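# Sort boxes: full ones into tote, empty ones to desks

## Task

Every full box in the room must end up completely inside the tote, and every empty box must be returned to the desk it belongs on. The robot must not fall over or finish leaning. Anything that stays in place only because the robot is holding or supporting it at the end does not count.

## Robot and tools

Robot: a Hello Robot Stretch 4, about 1.6 m tall, with one arm. It has an omni-wheel base (rim no more than 0.23 m from the base origin), a lift on a mast, a telescoping arm that reaches forward, a three-joint wrist and a two-finger gripper. Cameras: head_camera, head_left_camera, head_right_camera (head-mounted) and wrist_camera. Loose objects may occasionally be nudged by something outside the robot.

Frames: the base frame has its origin on the floor below the base centre, x forward, y left, z up. hand_pose is reported in it and marks a point between the open fingertips; with all wrist joints at zero its axes line up with the base frame. The printed value may be slightly wrong. The odometry frame is the base frame as it was when the scene began.

execute_actions(actions, cameras): actions is a list holding exactly one action, or empty to just read state and images. An action contains base, joints or both, plus optional pace and contact_limits; or it contains only end_of_arm. Motions in one action start together and may finish at different times.
- base: exactly one key, each a relative offset from where the base last measured itself. translate_m: straight drive in metres, forward positive, -2 to 2. strafe_m: sideways in metres, left positive, -2 to 2. rotate_rad: turn in place, counter-clockwise positive, -3.2 to 3.2.
- joints: absolute targets by name. lift_m 0 to 1.2; arm_m 0 to 0.55 (extension); wrist_yaw_rad -1.134 to 4.276 (0 forward, positive left, 3.14 stowed; above 3.4 the arm may obstruct); wrist_pitch_rad -1.117 to 4.259 (0 level, 1.57 pointing down); wrist_roll_rad -1.117 to 4.259 (0 fingers level, positive turns the gripper clockwise viewed from behind); gripper_m -0.038 to 0.141, the fingertip gap in metres, negative means fingers pressing together. Done tolerances: ±0.004 for lift, arm and gripper, ±0.02 yaw and roll, ±0.05 pitch. Out-of-range joint targets are clipped and reported; any other bad value or unknown key rejects the whole call.
- pace: "slow", "default", "fast" or "max"; base speed 0.1/0.3/0.4/0.6 m/s and turning 1/2/3/4 rad/s respectively, further reduced when lift_m is above 0.2 (down to 0.3 m/s and 1 rad/s at full height).
- contact_limits: only {"arm_m": value}, 0 (lightest) to 0.75 (hardest), default 0.5; the arm stops on contact beyond that force.
- end_of_arm: "enable_torque" re-enables wrist or gripper motors that switched off.
- cameras: list of names or ["all"]; omitted or null gives all, [] gives none. Images come back in the order the "pictures" line lists.
Any part not mentioned in an action may keep pursuing its previous target without the statuses showing it. After a stop is reported, later calls in the same reply are skipped.

wait(seconds): 0 to 10; commands nothing, returns the same as an empty execute_actions.
zoom_image(camera, region): enlarged crop of that camera's latest full image; region [x0, y0, x1, y1] in pixels from the top-left, at most 504x504.
finished_scene(scene): ends the given scene number once the robot has held the last command; irreversible. It reports success and gives the next task. Replying with no tool call ends everything.

Result lines: lidar_m has 12 distances in metres from the base origin, 30-degree sectors starting straight ahead and going counter-clockwise (4th left, 7th behind, 10th right); "-" means nothing seen or closer than 0.25 m. It covers roughly 0.15 m up to robot height, so table tops register; it can miss glass, thin legs and things behind. wrist_depth_mm is a 7x7 grid of median depths (100 to 2000 mm, "-" if invalid), including the robot's own body. base_odometry counts wheel rotation, so slip looks like travel; heading -3.142 to 3.142, left positive. If turned_by_wheels and turned_by_imu differ by over ~0.1 rad, the base likely hit something and heading is off by about their difference. base_tilt gives forward and right lean in degrees, with a fixed bias up to ~1.5. motor_effort is percent of maximum, positive toward higher joint values, peak in brackets; wheel_0..2 positive means turning right. A load in a level gripper moves wrist pitch effort away from 0.

Statuses: "done"; "off_target" (resting short, may still push); "contact_stop_at_<key>" (stopped by contact; that part goes slack, a loaded lift may sag, wheels may roll); "limit_stop_at_<name>"; "time_out"; "torque_fault" (wrist or gripper motor overloaded and went limp until enable_torque; also penalised). "limit_stop_at_tilt" means over 6 degrees lean: lift, arm and wheels go slack and ignore commands until it eases. "limit_stop_at_own_body" means a joint was about to hit the robot; move it away. Risky when pitch is below -0.2 with roll below -0.4 or above 4. on_its_own reports things you did not command; "held at" is the held target.

Gripping: command gripper_m smaller than the object width; deeper closing squeezes harder and pulls the object toward the wrist by up to a third of the difference. Neither the reading nor "done" proves a grasp; at commands of 0 or above a firm grip shows as a gripper_m effort change. If fingertips jam on a surface, raise the lift. To unfold at scene start, send lift_m 0.4 with wrist_yaw_rad 0 together. Actions last at most 15 s.

Avoid: driving or turning with over 1 kg held and arm_m above 0.2, especially fast; steady pushes or pulls with the gripper high or a high contact limit (tipping risk); pressing the gripper into things with base or arm moves; holding over ~2 kg level; drops, slams and hard hits. Calibration: each camera has intrinsics K, distortion and T_world_to_cam mapping base frame to camera; errors around 0.5% focal, 0.5 degrees and 2.5 mm, larger for the wrist camera at long arm extension.

Each tool is called after ">>>" by a JSON object that holds its "api" and its "payload".

## Session

>>> {"api": "execute_actions", "payload": {"actions": []}}

Scene clock: 0.00 s.
base_odometry: x=+0.000 y=+0.000 heading=+0.000 (m, m, rad; odometry frame)
turned_by_wheels: +0.000 (rad since the last result)
turned_by_imu: +0.000 (rad since the last result)
base_tilt: forward=+0.3 right=-0.8 (deg)
lidar_m: 0.72 0.67 0.68 0.92 0.87 0.92 1.29 2.21 1.15 0.83 0.76 0.83
base_status: not commanded
joint_positions: lift_m=+0.284 arm_m=+0.002 wrist_yaw_rad=+3.103 wrist_pitch_rad=+0.016 wrist_roll_rad=+0.017 gripper_m=+0.057
joint_status: not commanded
motor_effort: lift_m=+20 arm_m=-1 wrist_yaw_rad=+2 wrist_pitch_rad=-9 wrist_roll_rad=-1 gripper_m=-1 wheel_0=+0 wheel_1=+0 wheel_2=+0 (%)
hand_pose: x=-0.1115 y=+0.0984 z=+0.4574 quat_wxyz=(+0.019, -0.008, +0.008, +1.000) (m; base frame)
wrist_depth_mm: - 141 239 1863 1281 976 809 / - 116 142 1863 1281 976 809 / - 120 154 1863 1281 991 809 / 144 144 296 1863 1308 991 820 / 225 - - 1756 1255 1008 820 / 224 1537 199 1430 214 931 820 / 227 1025 1078 - 1118 891 809
pictures: head_camera, head_left_camera, head_right_camera, wrist_camera
Images, in order (width x height): head_camera 420x560, head_left_camera 420x672, head_right_camera 420x672, wrist_camera 616x392.

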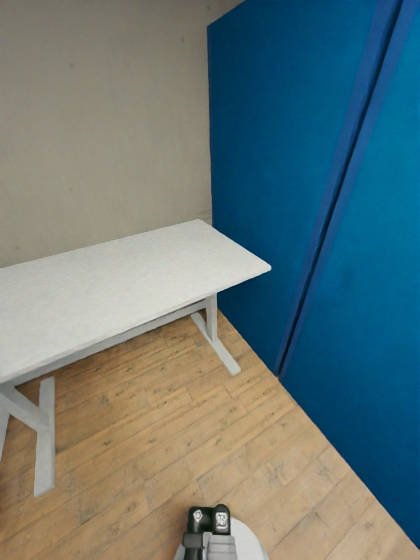

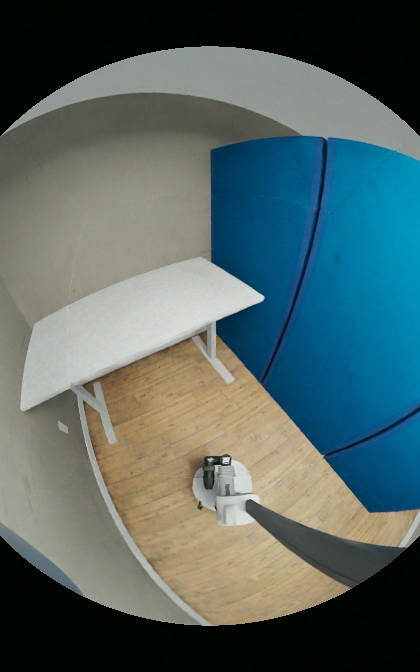

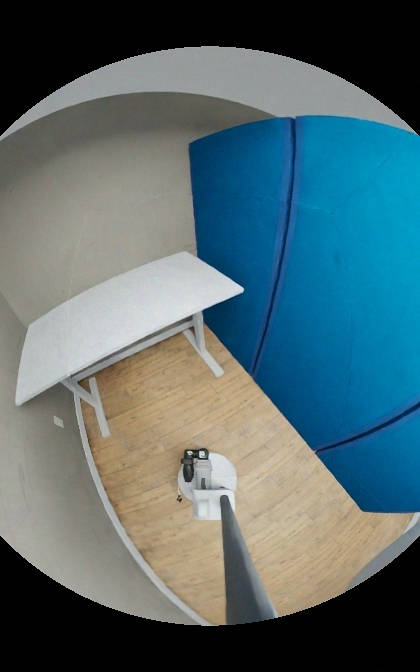

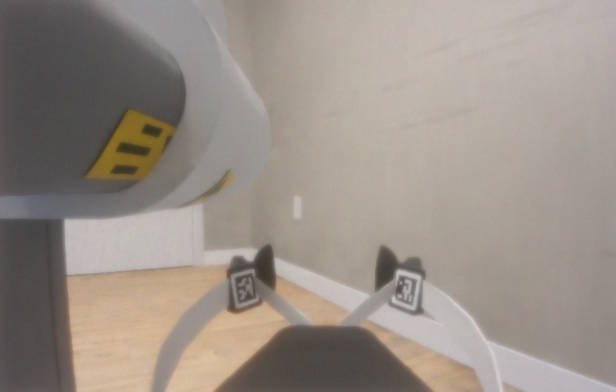

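>>> {"api": "execute_actions", "payload": {"actions": [{"base":{"rotate_rad":3.0}}], "cameras": ["head_camera","head_left_camera"]}}

Scene clock: 4.23 s.
base_odometry: x=+0.000 y=+0.000 heading=+3.000 (m, m, rad; odometry frame)
turned_by_wheels: +3.000 (rad since the last result)
turned_by_imu: +2.957 (rad since the last result)
base_tilt: forward=+0.2 right=-0.8 (deg)
lidar_m: 1.09 2.21 1.38 0.87 0.77 0.79 0.78 0.70 0.68 0.85 0.88 0.88
base_status: done
joint_positions: lift_m=+0.284 arm_m=+0.003 wrist_yaw_rad=+3.103 wrist_pitch_rad=+0.016 wrist_roll_rad=+0.017 gripper_m=+0.057
joint_status: not commanded
motor_effort: lift_m=+20(20) arm_m=-1(2) wrist_yaw_rad=+1(1) wrist_pitch_rad=-7(7) wrist_roll_rad=+0(0) gripper_m=-2(3) wheel_0=-1(8) wheel_1=-1(8) wheel_2=+0(9) (%)
hand_pose: x=-0.1115 y=+0.0984 z=+0.4574 quat_wxyz=(+0.019, -0.008, +0.008, +1.000) (m; base frame)
wrist_depth_mm: - 141 239 1205 1025 809 707 / - 116 142 1336 1025 820 699 / - 120 153 1336 1042 820 699 / 144 144 296 1336 1025 820 715 / 225 1537 1661 1281 991 831 715 / 224 1464 199 1255 214 778 707 / 228 1025 1098 - 976 778 715
pictures: head_camera, head_left_camera
Images, in order (width x height): head_camera 420x560, head_left_camera 420x672.

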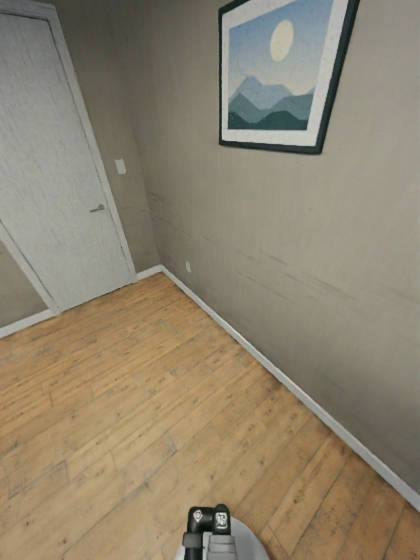

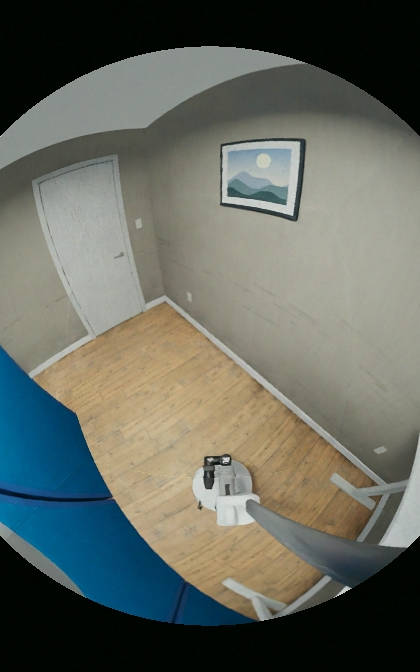

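>>> {"api": "execute_actions", "payload": {"actions": [{"base":{"rotate_rad":0.6}}], "cameras": []}}

>>> {"api": "execute_actions", "payload": {"actions": [{"base":{"translate_m":1.3},"pace":"fast"}], "cameras": ["head_camera","head_left_camera","head_right_camera"]}}

Scene clock: 7.70 s.
base_odometry: x=+0.000 y=+0.000 heading=-2.684 (m, m, rad; odometry frame)
turned_by_wheels: +0.600 (rad since the last result)
turned_by_imu: +0.591 (rad since the last result)
base_tilt: forward=+0.3 right=-0.7 (deg)
lidar_m: 2.21 1.28 0.86 0.78 0.79 0.75 0.66 0.69 0.91 0.87 0.92 1.16
base_status: done
joint_positions: lift_m=+0.284 arm_m=+0.003 wrist_yaw_rad=+3.103 wrist_pitch_rad=+0.016 wrist_roll_rad=+0.017 gripper_m=+0.057
joint_status: not commanded
motor_effort: lift_m=+21(20) arm_m=-1(2) wrist_yaw_rad=+1(1) wrist_pitch_rad=-8(9) wrist_roll_rad=-1(0) gripper_m=-1(3) wheel_0=-1(5) wheel_1=-1(6) wheel_2=+0(7) (%)
hand_pose: x=-0.1115 y=+0.0984 z=+0.4574 quat_wxyz=(+0.019, -0.008, +0.008, +1.000) (m; base frame)
wrist_depth_mm: - 141 239 991 976 976 946 / - 116 142 1537 1255 1255 976 / - 120 153 1661 1661 1366 976 / 144 144 296 1661 1661 1366 976 / 225 1618 1618 1618 1661 1366 976 / 224 1537 200 1430 214 1182 960 / 227 1042 1078 - 1118 960 946
pictures: none
No camera images: the call's "cameras" was empty. Leave "cameras" out to get every camera's image.

Scene clock: 12.30 s.
base_odometry: x=-1.166 y=-0.575 heading=-2.684 (m, m, rad; odometry frame)
turned_by_wheels: +0.000 (rad since the last result)
turned_by_imu: +0.001 (rad since the last result)
base_tilt: forward=+0.2 right=-0.7 (deg)
lidar_m: 0.91 0.96 1.25 0.89 0.93 1.21 2.44 1.26 0.84 0.76 0.80 0.99
base_status: done
joint_positions: lift_m=+0.284 arm_m=+0.003 wrist_yaw_rad=+3.103 wrist_pitch_rad=+0.016 wrist_roll_rad=+0.017 gripper_m=+0.057
joint_status: not commanded
motor_effort: lift_m=+20(20) arm_m=-2(2) wrist_yaw_rad=+1(0) wrist_pitch_rad=-8(8) wrist_roll_rad=-1(1) gripper_m=-2(1) wheel_0=-1(6) wheel_1=-1(6) wheel_2=+1(12) (%)
hand_pose: x=-0.1115 y=+0.0984 z=+0.4574 quat_wxyz=(+0.019, -0.008, +0.008, +1.000) (m; base frame)
wrist_depth_mm: - 141 239 - - 1537 1098 / - 116 142 - - 1537 1118 / - 120 154 - - 1576 1118 / 144 144 296 - - 1576 1138 / 225 - - - - 1576 1138 / 224 1499 200 1464 214 1366 1138 / 227 1025 1078 - 1118 1008 1042
pictures: head_camera, head_left_camera, head_right_camera
Images, in order (width x height): head_camera 420x560, head_left_camera 420x672, head_right_camera 420x672.

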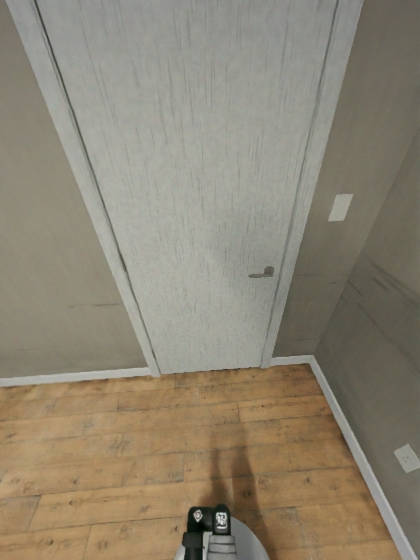

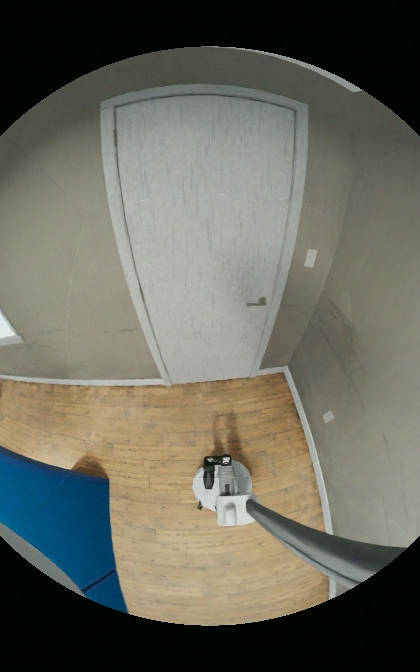

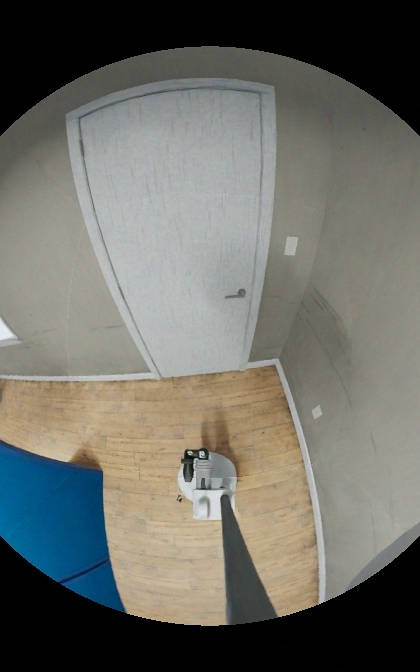

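>>> {"api": "execute_actions", "payload": {"actions": [{"base":{"rotate_rad":1.5},"pace":"fast"}], "cameras": ["head_camera","head_left_camera"]}}

Scene clock: 15.13 s.
base_odometry: x=-1.166 y=-0.575 heading=-1.184 (m, m, rad; odometry frame)
turned_by_wheels: +1.500 (rad since the last result)
turned_by_imu: +1.478 (rad since the last result)
base_tilt: forward=+0.2 right=-0.7 (deg)
lidar_m: 0.91 0.90 1.12 1.94 1.37 0.88 0.77 0.78 0.97 0.91 0.94 1.18
base_status: done
joint_positions: lift_m=+0.284 arm_m=+0.003 wrist_yaw_rad=+3.103 wrist_pitch_rad=+0.016 wrist_roll_rad=+0.017 gripper_m=+0.057
joint_status: not commanded
motor_effort: lift_m=+20(21) arm_m=-2(2) wrist_yaw_rad=+1(1) wrist_pitch_rad=-8(7) wrist_roll_rad=-1(1) gripper_m=-3(0) wheel_0=-2(8) wheel_1=-2(8) wheel_2=+1(7) (%)
hand_pose: x=-0.1115 y=+0.0984 z=+0.4574 quat_wxyz=(+0.019, -0.008, +0.008, +1.000) (m; base frame)
wrist_depth_mm: - 141 239 931 960 1008 1025 / - 116 142 946 960 1008 1042 / - 120 153 931 960 1008 1042 / 144 144 296 960 991 1025 1060 / 225 878 917 946 976 1025 1060 / 224 891 200 946 214 1025 1060 / 227 878 917 - 976 991 1060
pictures: head_camera, head_left_camera
Images, in order (width x height): head_camera 420x560, head_left_camera 420x672.

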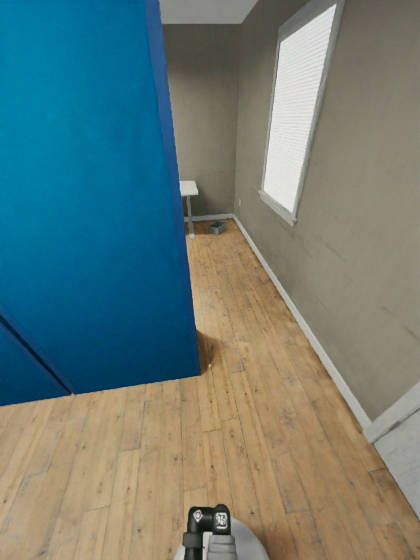

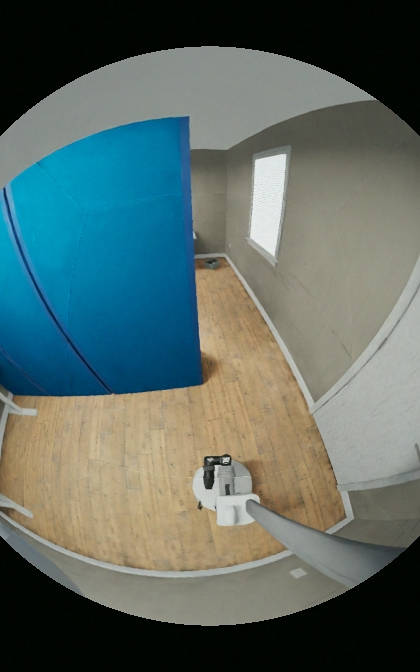

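>>> {"api": "execute_actions", "payload": {"actions": [{"base":{"rotate_rad":0.175},"pace":"fast"}], "cameras": []}}

>>> {"api": "execute_actions", "payload": {"actions": [{"base":{"strafe_m":-0.43},"pace":"fast"}], "cameras": []}}

>>> {"api": "execute_actions", "payload": {"actions": [{"base":{"translate_m":1.6},"pace":"fast"}], "cameras": ["head_camera","head_left_camera","head_right_camera"]}}

Scene clock: 22.37 s.
base_odometry: x=-1.166 y=-0.575 heading=-1.009 (m, m, rad; odometry frame)
turned_by_wheels: +0.175 (rad since the last result)
turned_by_imu: +0.172 (rad since the last result)
base_tilt: forward=+0.2 right=-0.8 (deg)
lidar_m: 0.90 0.94 1.30 1.94 1.11 0.82 0.77 0.81 0.92 0.92 0.96 1.39
base_status: done
joint_positions: lift_m=+0.284 arm_m=+0.003 wrist_yaw_rad=+3.103 wrist_pitch_rad=+0.016 wrist_roll_rad=+0.017 gripper_m=+0.057
joint_status: not commanded
motor_effort: lift_m=+21(20) arm_m=-2(2) wrist_yaw_rad=+2(1) wrist_pitch_rad=-9(7) wrist_roll_rad=-1(0) gripper_m=-2(3) wheel_0=-1(6) wheel_1=+1(8) wheel_2=+0(6) (%)
hand_pose: x=-0.1115 y=+0.0984 z=+0.4574 quat_wxyz=(+0.019, -0.008, +0.008, +1.000) (m; base frame)
wrist_depth_mm: - 141 239 904 904 891 878 / - 116 142 904 904 904 891 / - 120 153 917 904 904 891 / 144 144 297 917 917 904 891 / 225 946 931 931 917 917 904 / 224 946 199 931 213 917 904 / 227 946 931 - 931 904 904
pictures: none
No camera images: the call's "cameras" was empty. Leave "cameras" out to get every camera's image.

Scene clock: 24.60 s.
base_odometry: x=-1.530 y=-0.804 heading=-1.009 (m, m, rad; odometry frame)
turned_by_wheels: +0.000 (rad since the last result)
turned_by_imu: +0.000 (rad since the last result)
base_tilt: forward=+0.3 right=-0.8 (deg)
lidar_m: 2.14 0.99 1.31 2.39 1.10 0.80 0.77 0.76 0.53 0.50 0.53 0.77
base_status: done
joint_positions: lift_m=+0.284 arm_m=+0.003 wrist_yaw_rad=+3.103 wrist_pitch_rad=+0.016 wrist_roll_rad=+0.017 gripper_m=+0.057
joint_status: not commanded
motor_effort: lift_m=+20(21) arm_m=-1(2) wrist_yaw_rad=+0(2) wrist_pitch_rad=-7(9) wrist_roll_rad=-2(0) gripper_m=-2(2) wheel_0=-1(11) wheel_1=+1(16) wheel_2=+0(2) (%)
hand_pose: x=-0.1115 y=+0.0984 z=+0.4574 quat_wxyz=(+0.019, -0.008, +0.008, +1.000) (m; base frame)
wrist_depth_mm: - 141 239 917 904 891 891 / - 116 142 917 917 904 891 / - 120 153 917 917 904 904 / 144 144 296 917 917 904 891 / 225 946 946 931 917 917 917 / 224 946 199 931 214 917 917 / 227 946 931 - 931 904 904
pictures: none
No camera images: the call's "cameras" was empty. Leave "cameras" out to get every camera's image.

Scene clock: 29.87 s.
base_odometry: x=-0.677 y=-2.158 heading=-1.009 (m, m, rad; odometry frame)
turned_by_wheels: +0.000 (rad since the last result)
turned_by_imu: +0.001 (rad since the last result)
base_tilt: forward=+0.2 right=-0.7 (deg)
lidar_m: 1.56 1.62 2.26 0.75 0.41 0.54 2.09 0.78 0.57 0.52 0.52 0.76
base_status: done
joint_positions: lift_m=+0.284 arm_m=+0.003 wrist_yaw_rad=+3.103 wrist_pitch_rad=+0.016 wrist_roll_rad=+0.017 gripper_m=+0.057
joint_status: not commanded
motor_effort: lift_m=+20(20) arm_m=-2(2) wrist_yaw_rad=+1(1) wrist_pitch_rad=-7(7) wrist_roll_rad=-1(1) gripper_m=-2(4) wheel_0=+0(7) wheel_1=+1(6) wheel_2=+1(11) (%)
hand_pose: x=-0.1115 y=+0.0984 z=+0.4574 quat_wxyz=(+0.019, -0.008, +0.008, +1.000) (m; base frame)
wrist_depth_mm: - 141 239 - - 661 462 / - 116 142 - - 668 469 / - 120 153 - - 683 459 / 144 144 297 - - 683 462 / 226 1281 - - - 683 459 / 224 1255 200 1430 214 574 469 / 227 1025 1078 - 1138 564 462
pictures: head_camera, head_left_camera, head_right_camera
Images, in order (width x height): head_camera 420x560, head_left_camera 420x672, head_right_camera 420x672.

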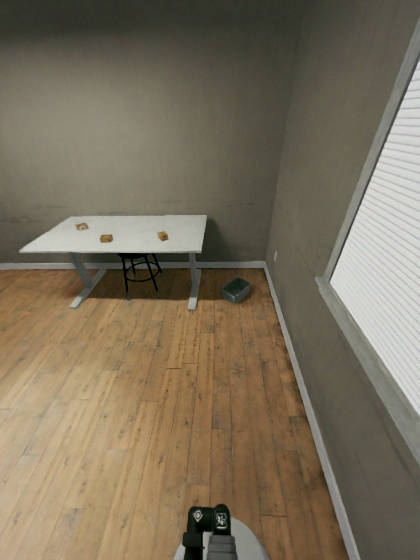

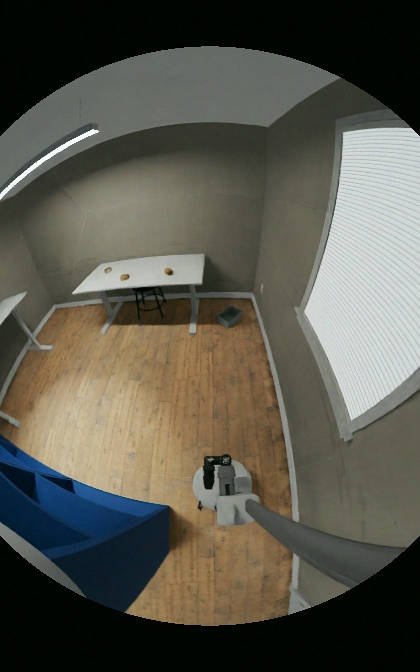

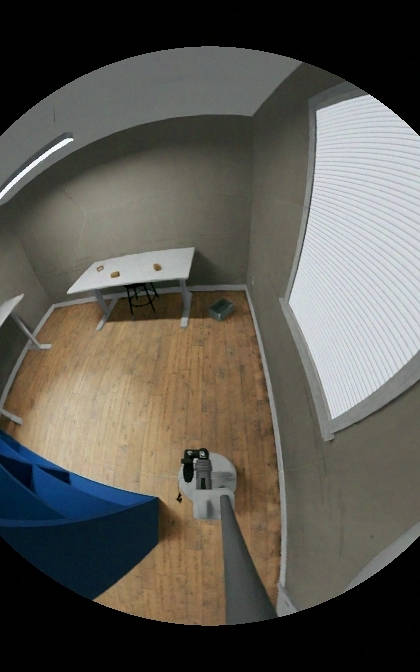

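>>> {"api": "execute_actions", "payload": {"actions": [{"base":{"translate_m":0.8},"pace":"fast"}], "cameras": []}}

>>> {"api": "execute_actions", "payload": {"actions": [{"base":{"rotate_rad":1.2},"pace":"fast"}], "cameras": ["head_camera","head_left_camera","head_right_camera"]}}

Scene clock: 35.83 s.
base_odometry: x=-0.250 y=-2.835 heading=-1.009 (m, m, rad; odometry frame)
turned_by_wheels: +0.000 (rad since the last result)
turned_by_imu: +0.000 (rad since the last result)
base_tilt: forward=+0.3 right=-0.7 (deg)
lidar_m: 0.76 0.77 1.11 2.34 1.38 1.05 2.08 0.77 0.54 0.52 0.55 0.81
base_status: done
joint_positions: lift_m=+0.284 arm_m=+0.003 wrist_yaw_rad=+3.103 wrist_pitch_rad=+0.016 wrist_roll_rad=+0.017 gripper_m=+0.057
joint_status: not commanded
motor_effort: lift_m=+20(20) arm_m=-2(2) wrist_yaw_rad=+0(1) wrist_pitch_rad=-9(8) wrist_roll_rad=-3(0) gripper_m=+0(3) wheel_0=+0(5) wheel_1=-1(8) wheel_2=+0(11) (%)
hand_pose: x=-0.1115 y=+0.0984 z=+0.4574 quat_wxyz=(+0.019, -0.008, +0.008, +1.000) (m; base frame)
wrist_depth_mm: - 141 239 - 1499 1205 1118 / - 116 142 - 1537 1576 1537 / - 120 153 - 1537 1576 1537 / 145 144 296 - 1576 1537 1537 / 225 1281 - - 1464 1576 1537 / 224 1255 200 1430 213 1255 1229 / 227 1008 1078 - 1118 1008 1060
pictures: none
No camera images: the call's "cameras" was empty. Leave "cameras" out to get every camera's image.

Scene clock: 37.40 s.
base_odometry: x=-0.250 y=-2.835 heading=+0.192 (m, m, rad; odometry frame)
turned_by_wheels: +1.200 (rad since the last result)
turned_by_imu: +1.183 (rad since the last result)
base_tilt: forward=+0.2 right=-0.6 (deg)
lidar_m: 1.36 2.35 1.22 1.06 1.39 0.66 0.52 0.51 0.59 0.89 0.77 0.85
base_status: done
joint_positions: lift_m=+0.284 arm_m=+0.003 wrist_yaw_rad=+3.103 wrist_pitch_rad=+0.016 wrist_roll_rad=+0.017 gripper_m=+0.057
joint_status: not commanded
motor_effort: lift_m=+20(20) arm_m=-1(2) wrist_yaw_rad=+1(1) wrist_pitch_rad=-8(9) wrist_roll_rad=+0(0) gripper_m=-1(2) wheel_0=+1(6) wheel_1=+1(8) wheel_2=+1(8) (%)
hand_pose: x=-0.1115 y=+0.0984 z=+0.4574 quat_wxyz=(+0.019, -0.008, +0.008, +1.000) (m; base frame)
wrist_depth_mm: - 141 239 732 798 904 1008 / - 116 142 759 820 917 1008 / - 120 153 759 831 904 1025 / 145 144 296 759 842 917 1008 / 225 654 699 768 820 917 1025 / 224 654 200 750 214 931 1025 / 227 647 699 - 866 891 1008
pictures: head_camera, head_left_camera, head_right_camera
Images, in order (width x height): head_camera 420x560, head_left_camera 420x672, head_right_camera 420x672.

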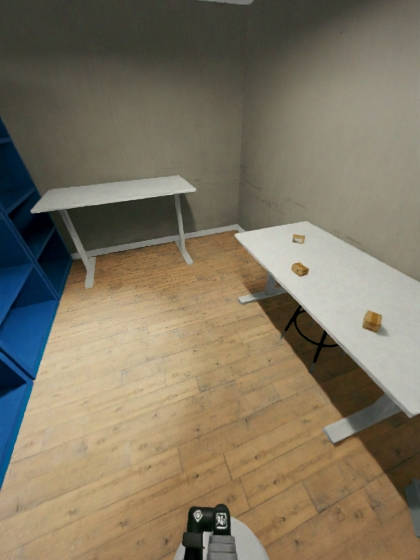

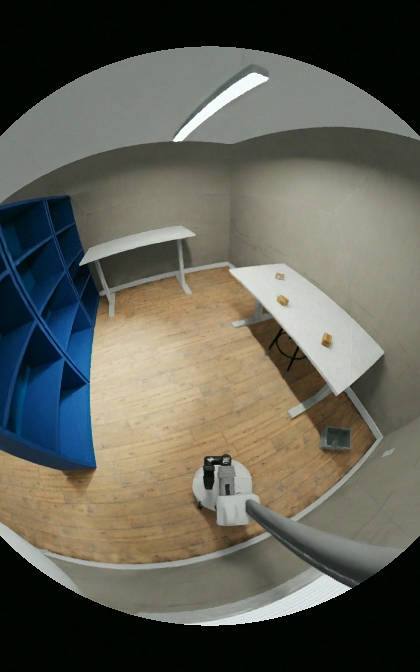

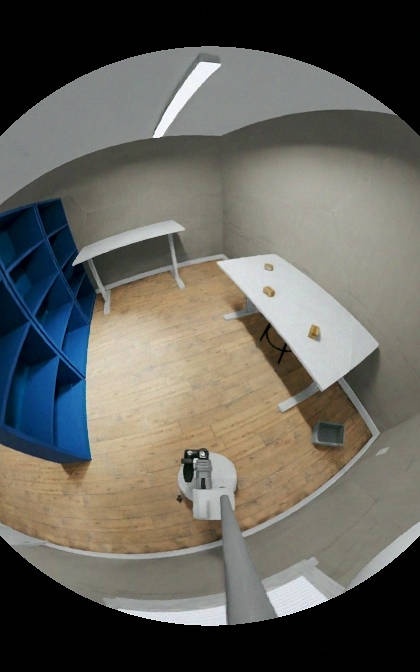

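>>> {"api": "zoom_image", "payload": {"camera": "head_camera", "region": [230,200,420,360]}}

>>> {"api": "zoom_image", "payload": {"camera": "head_left_camera", "region": [0,180,210,480]}}

Region (230, 200, 420, 360) of head_camera's 420x560 image, scaled by 2.653, with more detail than that image has; it fills the top 424 rows of this view, and the rest is white.

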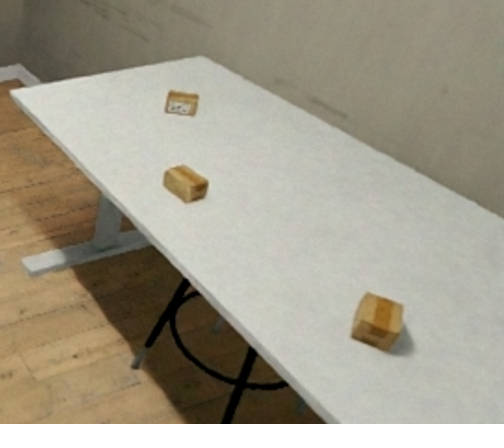

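Region (0, 180, 210, 480) of head_left_camera's 420x672 image, scaled by 1.680, with more detail than that image has; it fills the left 353 columns of this view, and the rest is white.

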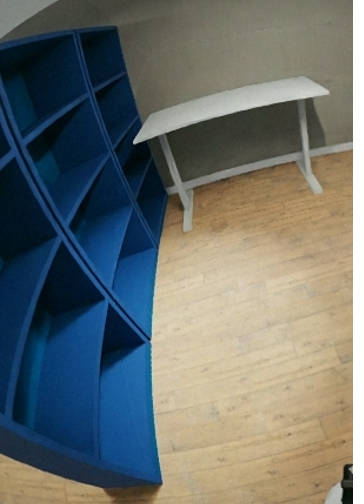

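>>> {"api": "execute_actions", "payload": {"actions": [{"base":{"rotate_rad":-1.215},"joints":{"lift_m":1.05},"pace":"fast"}], "cameras": []}}

>>> {"api": "execute_actions", "payload": {"actions": [{"base":{"strafe_m":0.45},"joints":{"wrist_yaw_rad":0,"wrist_pitch_rad":1.57,"gripper_m":0.13},"pace":"fast"}]}}

Scene clock: 55.40 s.
base_odometry: x=-0.250 y=-2.835 heading=-1.023 (m, m, rad; odometry frame)
turned_by_wheels: -1.215 (rad since the last result)
turned_by_imu: -1.199 (rad since the last result)
base_tilt: forward=+0.3 right=-0.7 (deg)
lidar_m: 0.76 0.79 1.10 2.35 1.39 1.06 2.30 0.76 0.57 0.52 0.54 0.79
base_status: done
joint_positions: lift_m=+1.050 arm_m=+0.003 wrist_yaw_rad=+3.103 wrist_pitch_rad=+0.016 wrist_roll_rad=+0.017 gripper_m=+0.057
joint_status: all done
motor_effort: lift_m=+23(26) arm_m=-1(2) wrist_yaw_rad=+1(1) wrist_pitch_rad=-8(8) wrist_roll_rad=+0(1) gripper_m=-1(1) wheel_0=+2(8) wheel_1=+0(11) wheel_2=-2(7) (%)
hand_pose: x=-0.1115 y=+0.0984 z=+1.2235 quat_wxyz=(+0.019, -0.008, +0.008, +1.000) (m; base frame)
wrist_depth_mm: - 141 239 - 1397 1430 1366 / - 116 142 - 1576 1537 1576 / - 120 153 - 1537 1537 1537 / 145 144 296 - 1576 1576 1537 / 225 1336 - - 1397 1576 1537 / 224 1308 199 - 214 1576 1576 / 227 1205 - - 1160 1464 1537
pictures: none
No camera images: the call's "cameras" was empty. Leave "cameras" out to get every camera's image.

Scene clock: 58.03 s.
base_odometry: x=+0.134 y=-2.601 heading=-1.023 (m, m, rad; odometry frame)
turned_by_wheels: +0.000 (rad since the last result)
turned_by_imu: -0.001 (rad since the last result)
base_tilt: forward=+0.2 right=-0.8 (deg)
lidar_m: 0.74 0.78 1.13 1.90 1.40 1.02 0.96 1.46 1.02 0.94 1.03 0.79
base_status: done
joint_positions: lift_m=+1.050 arm_m=+0.003 wrist_yaw_rad=+0.001 wrist_pitch_rad=+1.570 wrist_roll_rad=+0.017 gripper_m=+0.130
joint_status: all done
motor_effort: lift_m=+22(23) arm_m=-2(2) wrist_yaw_rad=-1(6) wrist_pitch_rad=-1(4) wrist_roll_rad=-1(3) gripper_m=+1(2) wheel_0=+1(10) wheel_1=-1(7) wheel_2=-1(2) (%)
hand_pose: x=+0.1737 y=-0.0874 z=+0.9396 quat_wxyz=(+0.707, +0.006, +0.707, -0.006) (m; base frame)
wrist_depth_mm: 1205 1205 1205 1160 1160 1138 1118 / 1229 1205 1182 1182 1160 1138 1118 / 1205 1205 1182 1182 1160 1160 1138 / 1205 1205 1182 1182 1160 1160 1138 / 1205 1205 960 976 1160 1160 1160 / 1229 1229 976 960 1160 1138 1138 / 1229 1229 1205 - 1182 1160 1160
pictures: head_camera, head_left_camera, head_right_camera, wrist_camera
camera_calibration (this result's frames):
wrist_camera: T_world_to_cam=[[-0.0317695, -0.998313, -0.0486036, -0.0248134], [-0.998952, 0.0301122, 0.0344589, 0.191803], [-0.0329372, 0.0496474, -0.998224, 1.17888], [0, 0, 0, 1]] pos_world=[0.229643, -0.0890754, 1.16897]
Images, in order (width x height): head_camera 420x560, head_left_camera 420x672, head_right_camera 420x672, wrist_camera 616x392.

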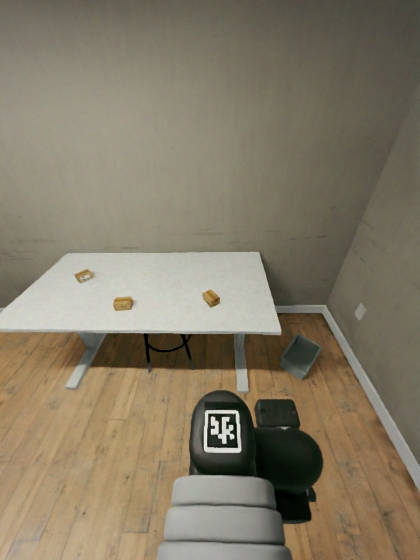

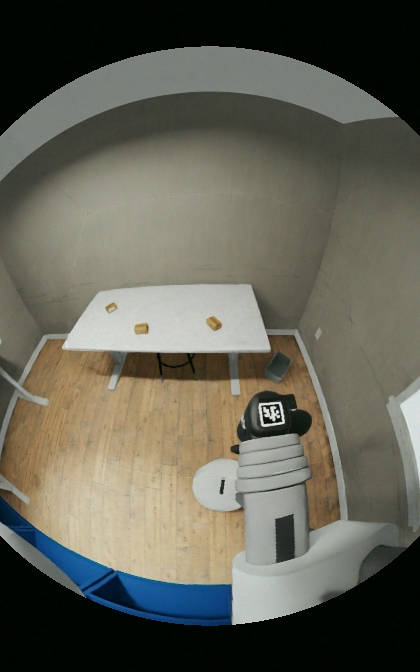

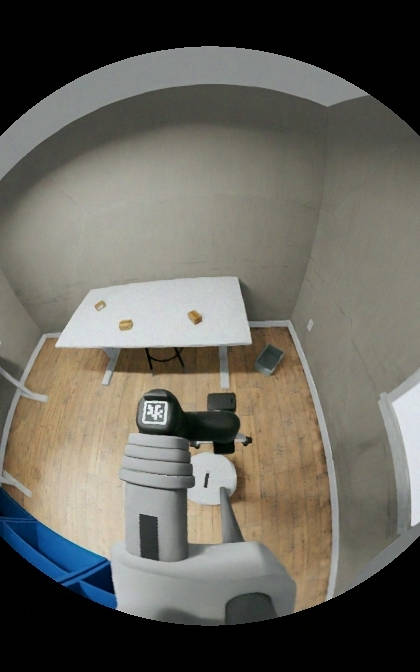

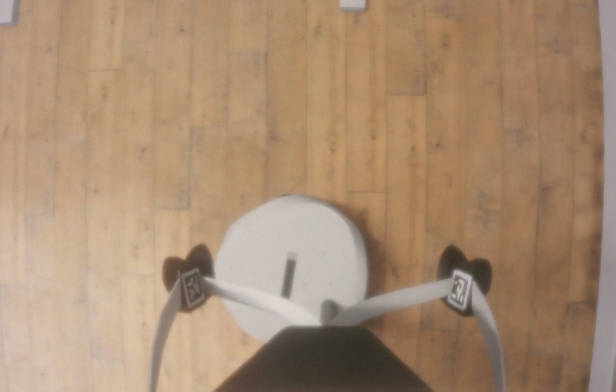

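>>> {"api": "execute_actions", "payload": {"actions": [{"base":{"strafe_m":0.165},"pace":"fast"}], "cameras": []}}

>>> {"api": "execute_actions", "payload": {"actions": [{"base":{"translate_m":0.35},"joints":{"arm_m":0.36},"pace":"fast"}], "cameras": ["head_camera","wrist_camera"]}}

Scene clock: 67.30 s.
base_odometry: x=+0.275 y=-2.515 heading=-1.024 (m, m, rad; odometry frame)
turned_by_wheels: +0.000 (rad since the last result)
turned_by_imu: -0.001 (rad since the last result)
base_tilt: forward=+0.3 right=-0.8 (deg)
lidar_m: 0.72 0.78 1.09 1.71 1.41 1.01 0.95 1.71 1.20 1.14 1.22 0.78
base_status: done
joint_positions: lift_m=+1.050 arm_m=+0.003 wrist_yaw_rad=+0.001 wrist_pitch_rad=+1.570 wrist_roll_rad=+0.017 gripper_m=+0.130
joint_status: not commanded
motor_effort: lift_m=+22(22) arm_m=-2(2) wrist_yaw_rad=+0(1) wrist_pitch_rad=-1(2) wrist_roll_rad=-1(1) gripper_m=+2(1) wheel_0=+1(8) wheel_1=-1(10) wheel_2=-1(1) (%)
hand_pose: x=+0.1737 y=-0.0874 z=+0.9396 quat_wxyz=(+0.707, +0.006, +0.707, -0.006) (m; base frame)
wrist_depth_mm: 1205 1205 1160 1160 1160 1138 1138 / 1229 1205 1182 1160 1138 1160 1138 / 1229 1229 1182 1182 1160 1138 1138 / 1229 1205 1182 1182 1160 1138 1138 / 1229 1205 960 960 1160 1138 1118 / 1229 1205 976 960 1182 1160 1138 / 1229 1205 1182 - 1182 1160 1138
pictures: none
No camera images: the call's "cameras" was empty. Leave "cameras" out to get every camera's image.

Scene clock: 69.80 s.
base_odometry: x=+0.457 y=-2.814 heading=-1.023 (m, m, rad; odometry frame)
turned_by_wheels: +0.000 (rad since the last result)
turned_by_imu: +0.000 (rad since the last result)
base_tilt: forward=+0.3 right=-0.6 (deg)
lidar_m: 0.39 0.43 0.60 1.74 1.80 1.39 1.33 1.67 1.18 1.14 0.60 0.42
base_status: done
joint_positions: lift_m=+1.050 arm_m=+0.359 wrist_yaw_rad=+0.000 wrist_pitch_rad=+1.570 wrist_roll_rad=+0.017 gripper_m=+0.130
joint_status: all done
motor_effort: lift_m=+22(22) arm_m=+4(8) wrist_yaw_rad=+1(1) wrist_pitch_rad=-2(2) wrist_roll_rad=+1(0) gripper_m=+1(0) wheel_0=+0(6) wheel_1=+1(5) wheel_2=+0(10) (%)
hand_pose: x=+0.5303 y=-0.0874 z=+0.9396 quat_wxyz=(+0.707, +0.006, +0.707, -0.006) (m; base frame)
wrist_depth_mm: 459 452 449 442 439 433 430 / 462 455 452 445 442 436 430 / 462 455 452 445 439 436 430 / 462 459 452 445 439 436 436 / 462 459 452 449 442 436 433 / 1229 462 452 449 442 436 436 / 1229 1229 1205 - 1182 1160 1138
pictures: head_camera, wrist_camera
camera_calibration (this result's frames):
wrist_camera: T_world_to_cam=[[-0.0321665, -0.9983, -0.0486104, -0.0132651], [-0.998947, 0.0305198, 0.0342479, 0.548302], [-0.0327061, 0.0496609, -0.99823, 1.19051], [0, 0, 0, 1]] pos_world=[0.586235, -0.0890984, 1.16898]
Images, in order (width x height): head_camera 420x560, wrist_camera 616x392.

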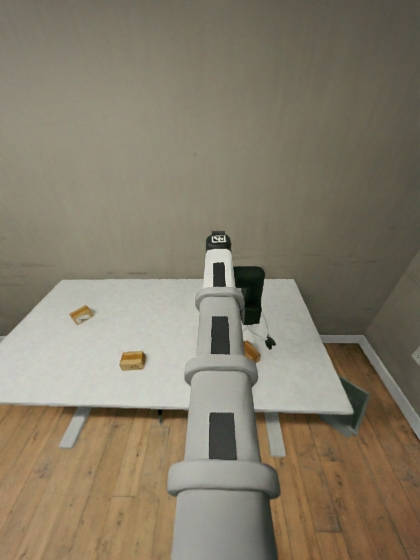

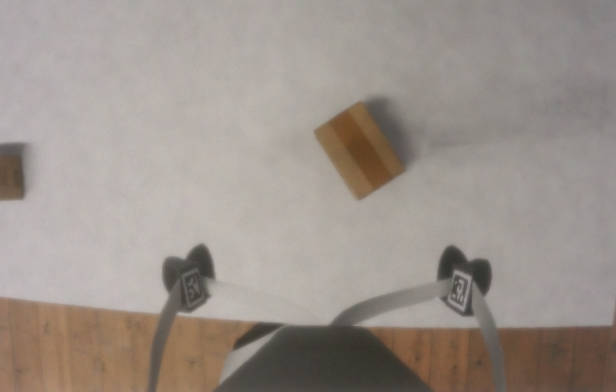

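>>> {"api": "execute_actions", "payload": {"actions": [{"base":{"strafe_m":-0.041},"joints":{"arm_m":0.447,"wrist_roll_rad":-0.545,"lift_m":0.97,"gripper_m":0.12}}], "cameras": ["wrist_camera"]}}

Scene clock: 78.17 s.
base_odometry: x=+0.422 y=-2.835 heading=-1.024 (m, m, rad; odometry frame)
turned_by_wheels: +0.000 (rad since the last result)
turned_by_imu: -0.001 (rad since the last result)
base_tilt: forward=+0.2 right=-0.7 (deg)
lidar_m: 0.39 0.43 0.59 1.78 1.84 1.38 1.34 1.65 1.15 1.10 0.60 0.39
base_status: done
joint_positions: lift_m=+0.970 arm_m=+0.446 wrist_yaw_rad=+0.000 wrist_pitch_rad=+1.570 wrist_roll_rad=-0.545 gripper_m=+0.120
joint_status: all done
motor_effort: lift_m=+17(20) arm_m=+5(8) wrist_yaw_rad=+1(0) wrist_pitch_rad=+0(0) wrist_roll_rad=-2(4) gripper_m=+2(0) wheel_0=+0(9) wheel_1=-2(7) wheel_2=+0(0) (%)
hand_pose: x=+0.6172 y=-0.0874 z=+0.8600 quat_wxyz=(+0.681, -0.190, +0.681, +0.190) (m; base frame)
wrist_depth_mm: 375 370 368 364 359 357 353 / 375 373 368 364 362 357 353 / 377 373 368 366 364 359 355 / 379 375 373 366 364 362 355 / 379 375 373 317 366 362 357 / 1138 377 373 319 364 359 359 / 1138 904 375 - 366 364 359
pictures: wrist_camera
camera_calibration (this result's frames):
wrist_camera: T_world_to_cam=[[0.503994, -0.862361, -0.0482087, -0.333733], [-0.862006, -0.505718, 0.0345571, 0.506159], [-0.0541807, 0.0241396, -0.998239, 1.12492], [0, 0, 0, 1]] pos_world=[0.66546, -0.0589789, 1.08936]
Images, in order (width x height): wrist_camera 616x392.

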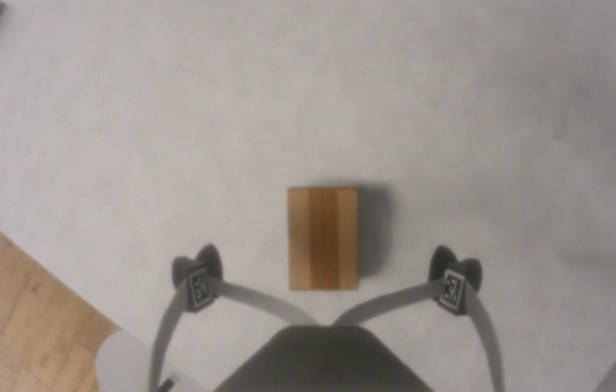

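>>> {"api": "execute_actions", "payload": {"actions": [{"joints":{"lift_m":0.865}}], "cameras": ["wrist_camera","head_camera"]}}

>>> {"api": "execute_actions", "payload": {"actions": [{"joints":{"gripper_m":0.03}}], "cameras": ["wrist_camera"]}}

Scene clock: 82.17 s.
base_odometry: x=+0.422 y=-2.835 heading=-1.024 (m, m, rad; odometry frame)
turned_by_wheels: +0.000 (rad since the last result)
turned_by_imu: -0.001 (rad since the last result)
base_tilt: forward=+0.2 right=-0.7 (deg)
lidar_m: 0.39 0.42 0.58 1.77 1.87 1.37 1.32 1.64 1.16 1.08 0.60 0.43
base_status: not commanded
joint_positions: lift_m=+0.865 arm_m=+0.446 wrist_yaw_rad=+0.000 wrist_pitch_rad=+1.570 wrist_roll_rad=-0.545 gripper_m=+0.120
joint_status: all done
motor_effort: lift_m=+17(17) arm_m=+5(5) wrist_yaw_rad=+1(1) wrist_pitch_rad=-2(1) wrist_roll_rad=-1(2) gripper_m=+0(1) wheel_0=+0(0) wheel_1=-2(2) wheel_2=+0(0) (%)
hand_pose: x=+0.6172 y=-0.0874 z=+0.7550 quat_wxyz=(+0.681, -0.190, +0.681, +0.190) (m; base frame)
wrist_depth_mm: 267 264 262 259 257 254 - / 267 265 263 260 256 255 252 / 270 266 263 262 258 255 254 / 270 267 264 213 258 256 254 / 271 268 264 212 259 256 255 / 272 268 265 212 211 256 255 / 272 268 267 - 260 259 -
pictures: head_camera, wrist_camera
camera_calibration (this result's frames):
wrist_camera: T_world_to_cam=[[0.503995, -0.86236, -0.0482086, -0.338795], [-0.862006, -0.505719, 0.0345569, 0.509789], [-0.0541805, 0.0241396, -0.998239, 1.02012], [0, 0, 0, 1]] pos_world=[0.665463, -0.0589788, 0.984373]
Images, in order (width x height): head_camera 420x560, wrist_camera 616x392.

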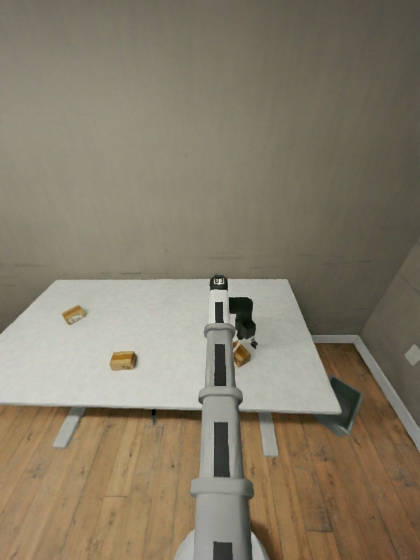

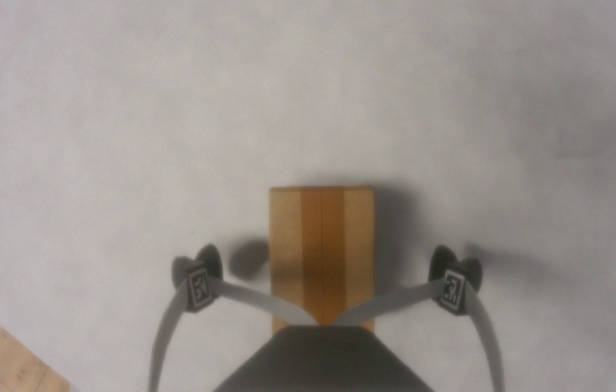

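Scene clock: 83.93 s.
base_odometry: x=+0.422 y=-2.835 heading=-1.024 (m, m, rad; odometry frame)
turned_by_wheels: +0.000 (rad since the last result)
turned_by_imu: +0.000 (rad since the last result)
base_tilt: forward=+0.4 right=-0.8 (deg)
lidar_m: 0.39 0.40 0.56 1.77 1.81 1.37 1.32 1.62 1.15 1.09 0.59 0.41
base_status: not commanded
joint_positions: lift_m=+0.865 arm_m=+0.446 wrist_yaw_rad=+0.000 wrist_pitch_rad=+1.570 wrist_roll_rad=-0.545 gripper_m=+0.030
joint_status: all done
motor_effort: lift_m=+17(17) arm_m=+5(5) wrist_yaw_rad=+1(0) wrist_pitch_rad=-2(2) wrist_roll_rad=-2(0) gripper_m=-13(14) wheel_0=-1(0) wheel_1=-2(2) wheel_2=+0(0) (%)
hand_pose: x=+0.6172 y=-0.0874 z=+0.7550 quat_wxyz=(+0.681, -0.190, +0.681, +0.190) (m; base frame)
wrist_depth_mm: 266 265 262 258 257 254 - / 268 265 263 259 257 254 253 / 270 266 263 260 259 255 253 / 270 267 264 203 258 256 254 / 271 268 265 202 217 257 255 / 272 268 195 202 202 257 256 / 272 270 266 - 262 258 -
pictures: wrist_camera
camera_calibration (this result's frames):
wrist_camera: T_world_to_cam=[[0.503996, -0.862359, -0.0482086, -0.338796], [-0.862005, -0.505721, 0.034557, 0.509788], [-0.0541807, 0.0241395, -0.998239, 1.02012], [0, 0, 0, 1]] pos_world=[0.665463, -0.0589787, 0.984373]
Images, in order (width x height): wrist_camera 616x392.

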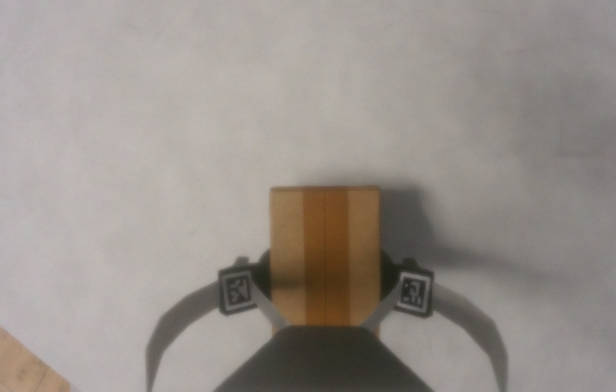

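>>> {"api": "execute_actions", "payload": {"actions": [{"joints":{"gripper_m":0.015,"lift_m":0.95},"pace":"slow"}], "cameras": ["wrist_camera"]}}

>>> {"api": "execute_actions", "payload": {"actions": [{"joints":{"wrist_pitch_rad":0.0}}], "cameras": ["wrist_camera","head_camera"]}}

Scene clock: 88.97 s.
base_odometry: x=+0.422 y=-2.835 heading=-1.024 (m, m, rad; odometry frame)
turned_by_wheels: +0.000 (rad since the last result)
turned_by_imu: -0.001 (rad since the last result)
base_tilt: forward=+0.3 right=-0.7 (deg)
lidar_m: 0.39 0.42 0.59 1.77 1.86 1.39 1.33 1.63 1.16 1.10 0.60 0.44
base_status: not commanded
joint_positions: lift_m=+0.950 arm_m=+0.446 wrist_yaw_rad=+0.000 wrist_pitch_rad=+1.570 wrist_roll_rad=-0.545 gripper_m=+0.015
joint_status: all done
motor_effort: lift_m=+23(25) arm_m=+5(5) wrist_yaw_rad=+1(0) wrist_pitch_rad=-2(2) wrist_roll_rad=+0(1) gripper_m=-17(16) wheel_0=+0(0) wheel_1=-1(2) wheel_2=+0(0) (%)
hand_pose: x=+0.6172 y=-0.0874 z=+0.8395 quat_wxyz=(+0.681, -0.190, +0.681, +0.190) (m; base frame)
wrist_depth_mm: 353 351 347 343 340 336 334 / 353 351 347 343 342 338 334 / 355 353 349 345 342 338 334 / 357 353 351 199 342 340 336 / 359 355 351 198 215 340 336 / 1118 355 195 198 197 340 338 / 1118 878 353 - 345 342 342
pictures: wrist_camera
camera_calibration (this result's frames):
wrist_camera: T_world_to_cam=[[0.503996, -0.862359, -0.0482086, -0.334725], [-0.862005, -0.505721, 0.034557, 0.50687], [-0.0541807, 0.0241395, -0.998239, 1.10445], [0, 0, 0, 1]] pos_world=[0.665464, -0.0589787, 1.06885]
Images, in order (width x height): wrist_camera 616x392.

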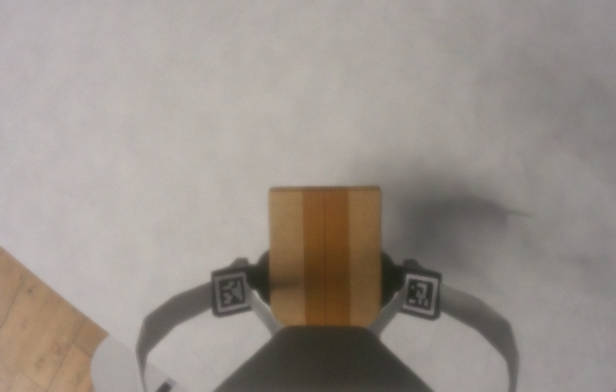

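Scene clock: 90.43 s.
base_odometry: x=+0.422 y=-2.835 heading=-1.024 (m, m, rad; odometry frame)
turned_by_wheels: +0.000 (rad since the last result)
turned_by_imu: +0.000 (rad since the last result)
base_tilt: forward=+0.3 right=-0.7 (deg)
lidar_m: 0.38 0.44 0.59 1.77 1.83 1.38 1.31 1.63 1.15 1.10 0.57 0.42
base_status: not commanded
joint_positions: lift_m=+0.950 arm_m=+0.446 wrist_yaw_rad=+0.000 wrist_pitch_rad=+0.003 wrist_roll_rad=-0.545 gripper_m=+0.015
joint_status: all done
motor_effort: lift_m=+24(24) arm_m=+5(5) wrist_yaw_rad=+1(1) wrist_pitch_rad=-10(15) wrist_roll_rad=-2(1) gripper_m=-18(16) wheel_0=+0(0) wheel_1=-2(1) wheel_2=+0(0) (%)
hand_pose: x=+0.9055 y=-0.0874 z=+1.1270 quat_wxyz=(+0.963, -0.269, +0.002, +0.000) (m; base frame)
wrist_depth_mm: 569 564 559 544 544 535 530 / 574 564 559 549 544 535 530 / 580 569 564 554 544 539 535 / 574 569 564 198 544 539 535 / 580 574 559 198 215 539 539 / 580 574 193 198 198 539 535 / 580 569 564 - 549 544 535
pictures: head_camera, wrist_camera
camera_calibration (this result's frames):
wrist_camera: T_world_to_cam=[[0.0501545, -0.862329, 0.503858, -0.6774], [-0.0378874, -0.505773, -0.861834, 1.00946], [0.998023, 0.024135, -0.0580382, -0.605303], [0, 0, 0, 1]] pos_world=[0.676327, -0.0589759, 1.17617]
Images, in order (width x height): head_camera 420x560, wrist_camera 616x392.

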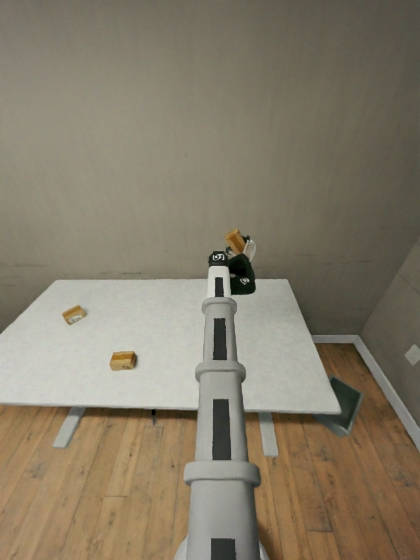

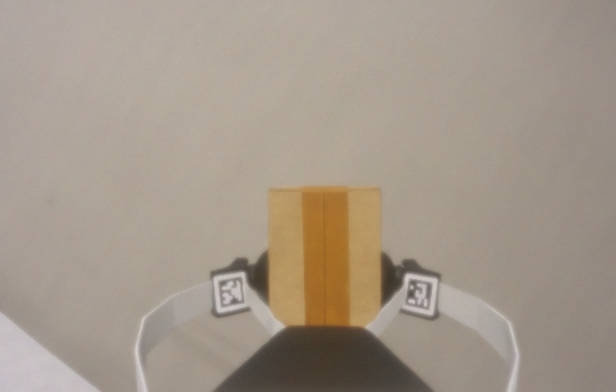

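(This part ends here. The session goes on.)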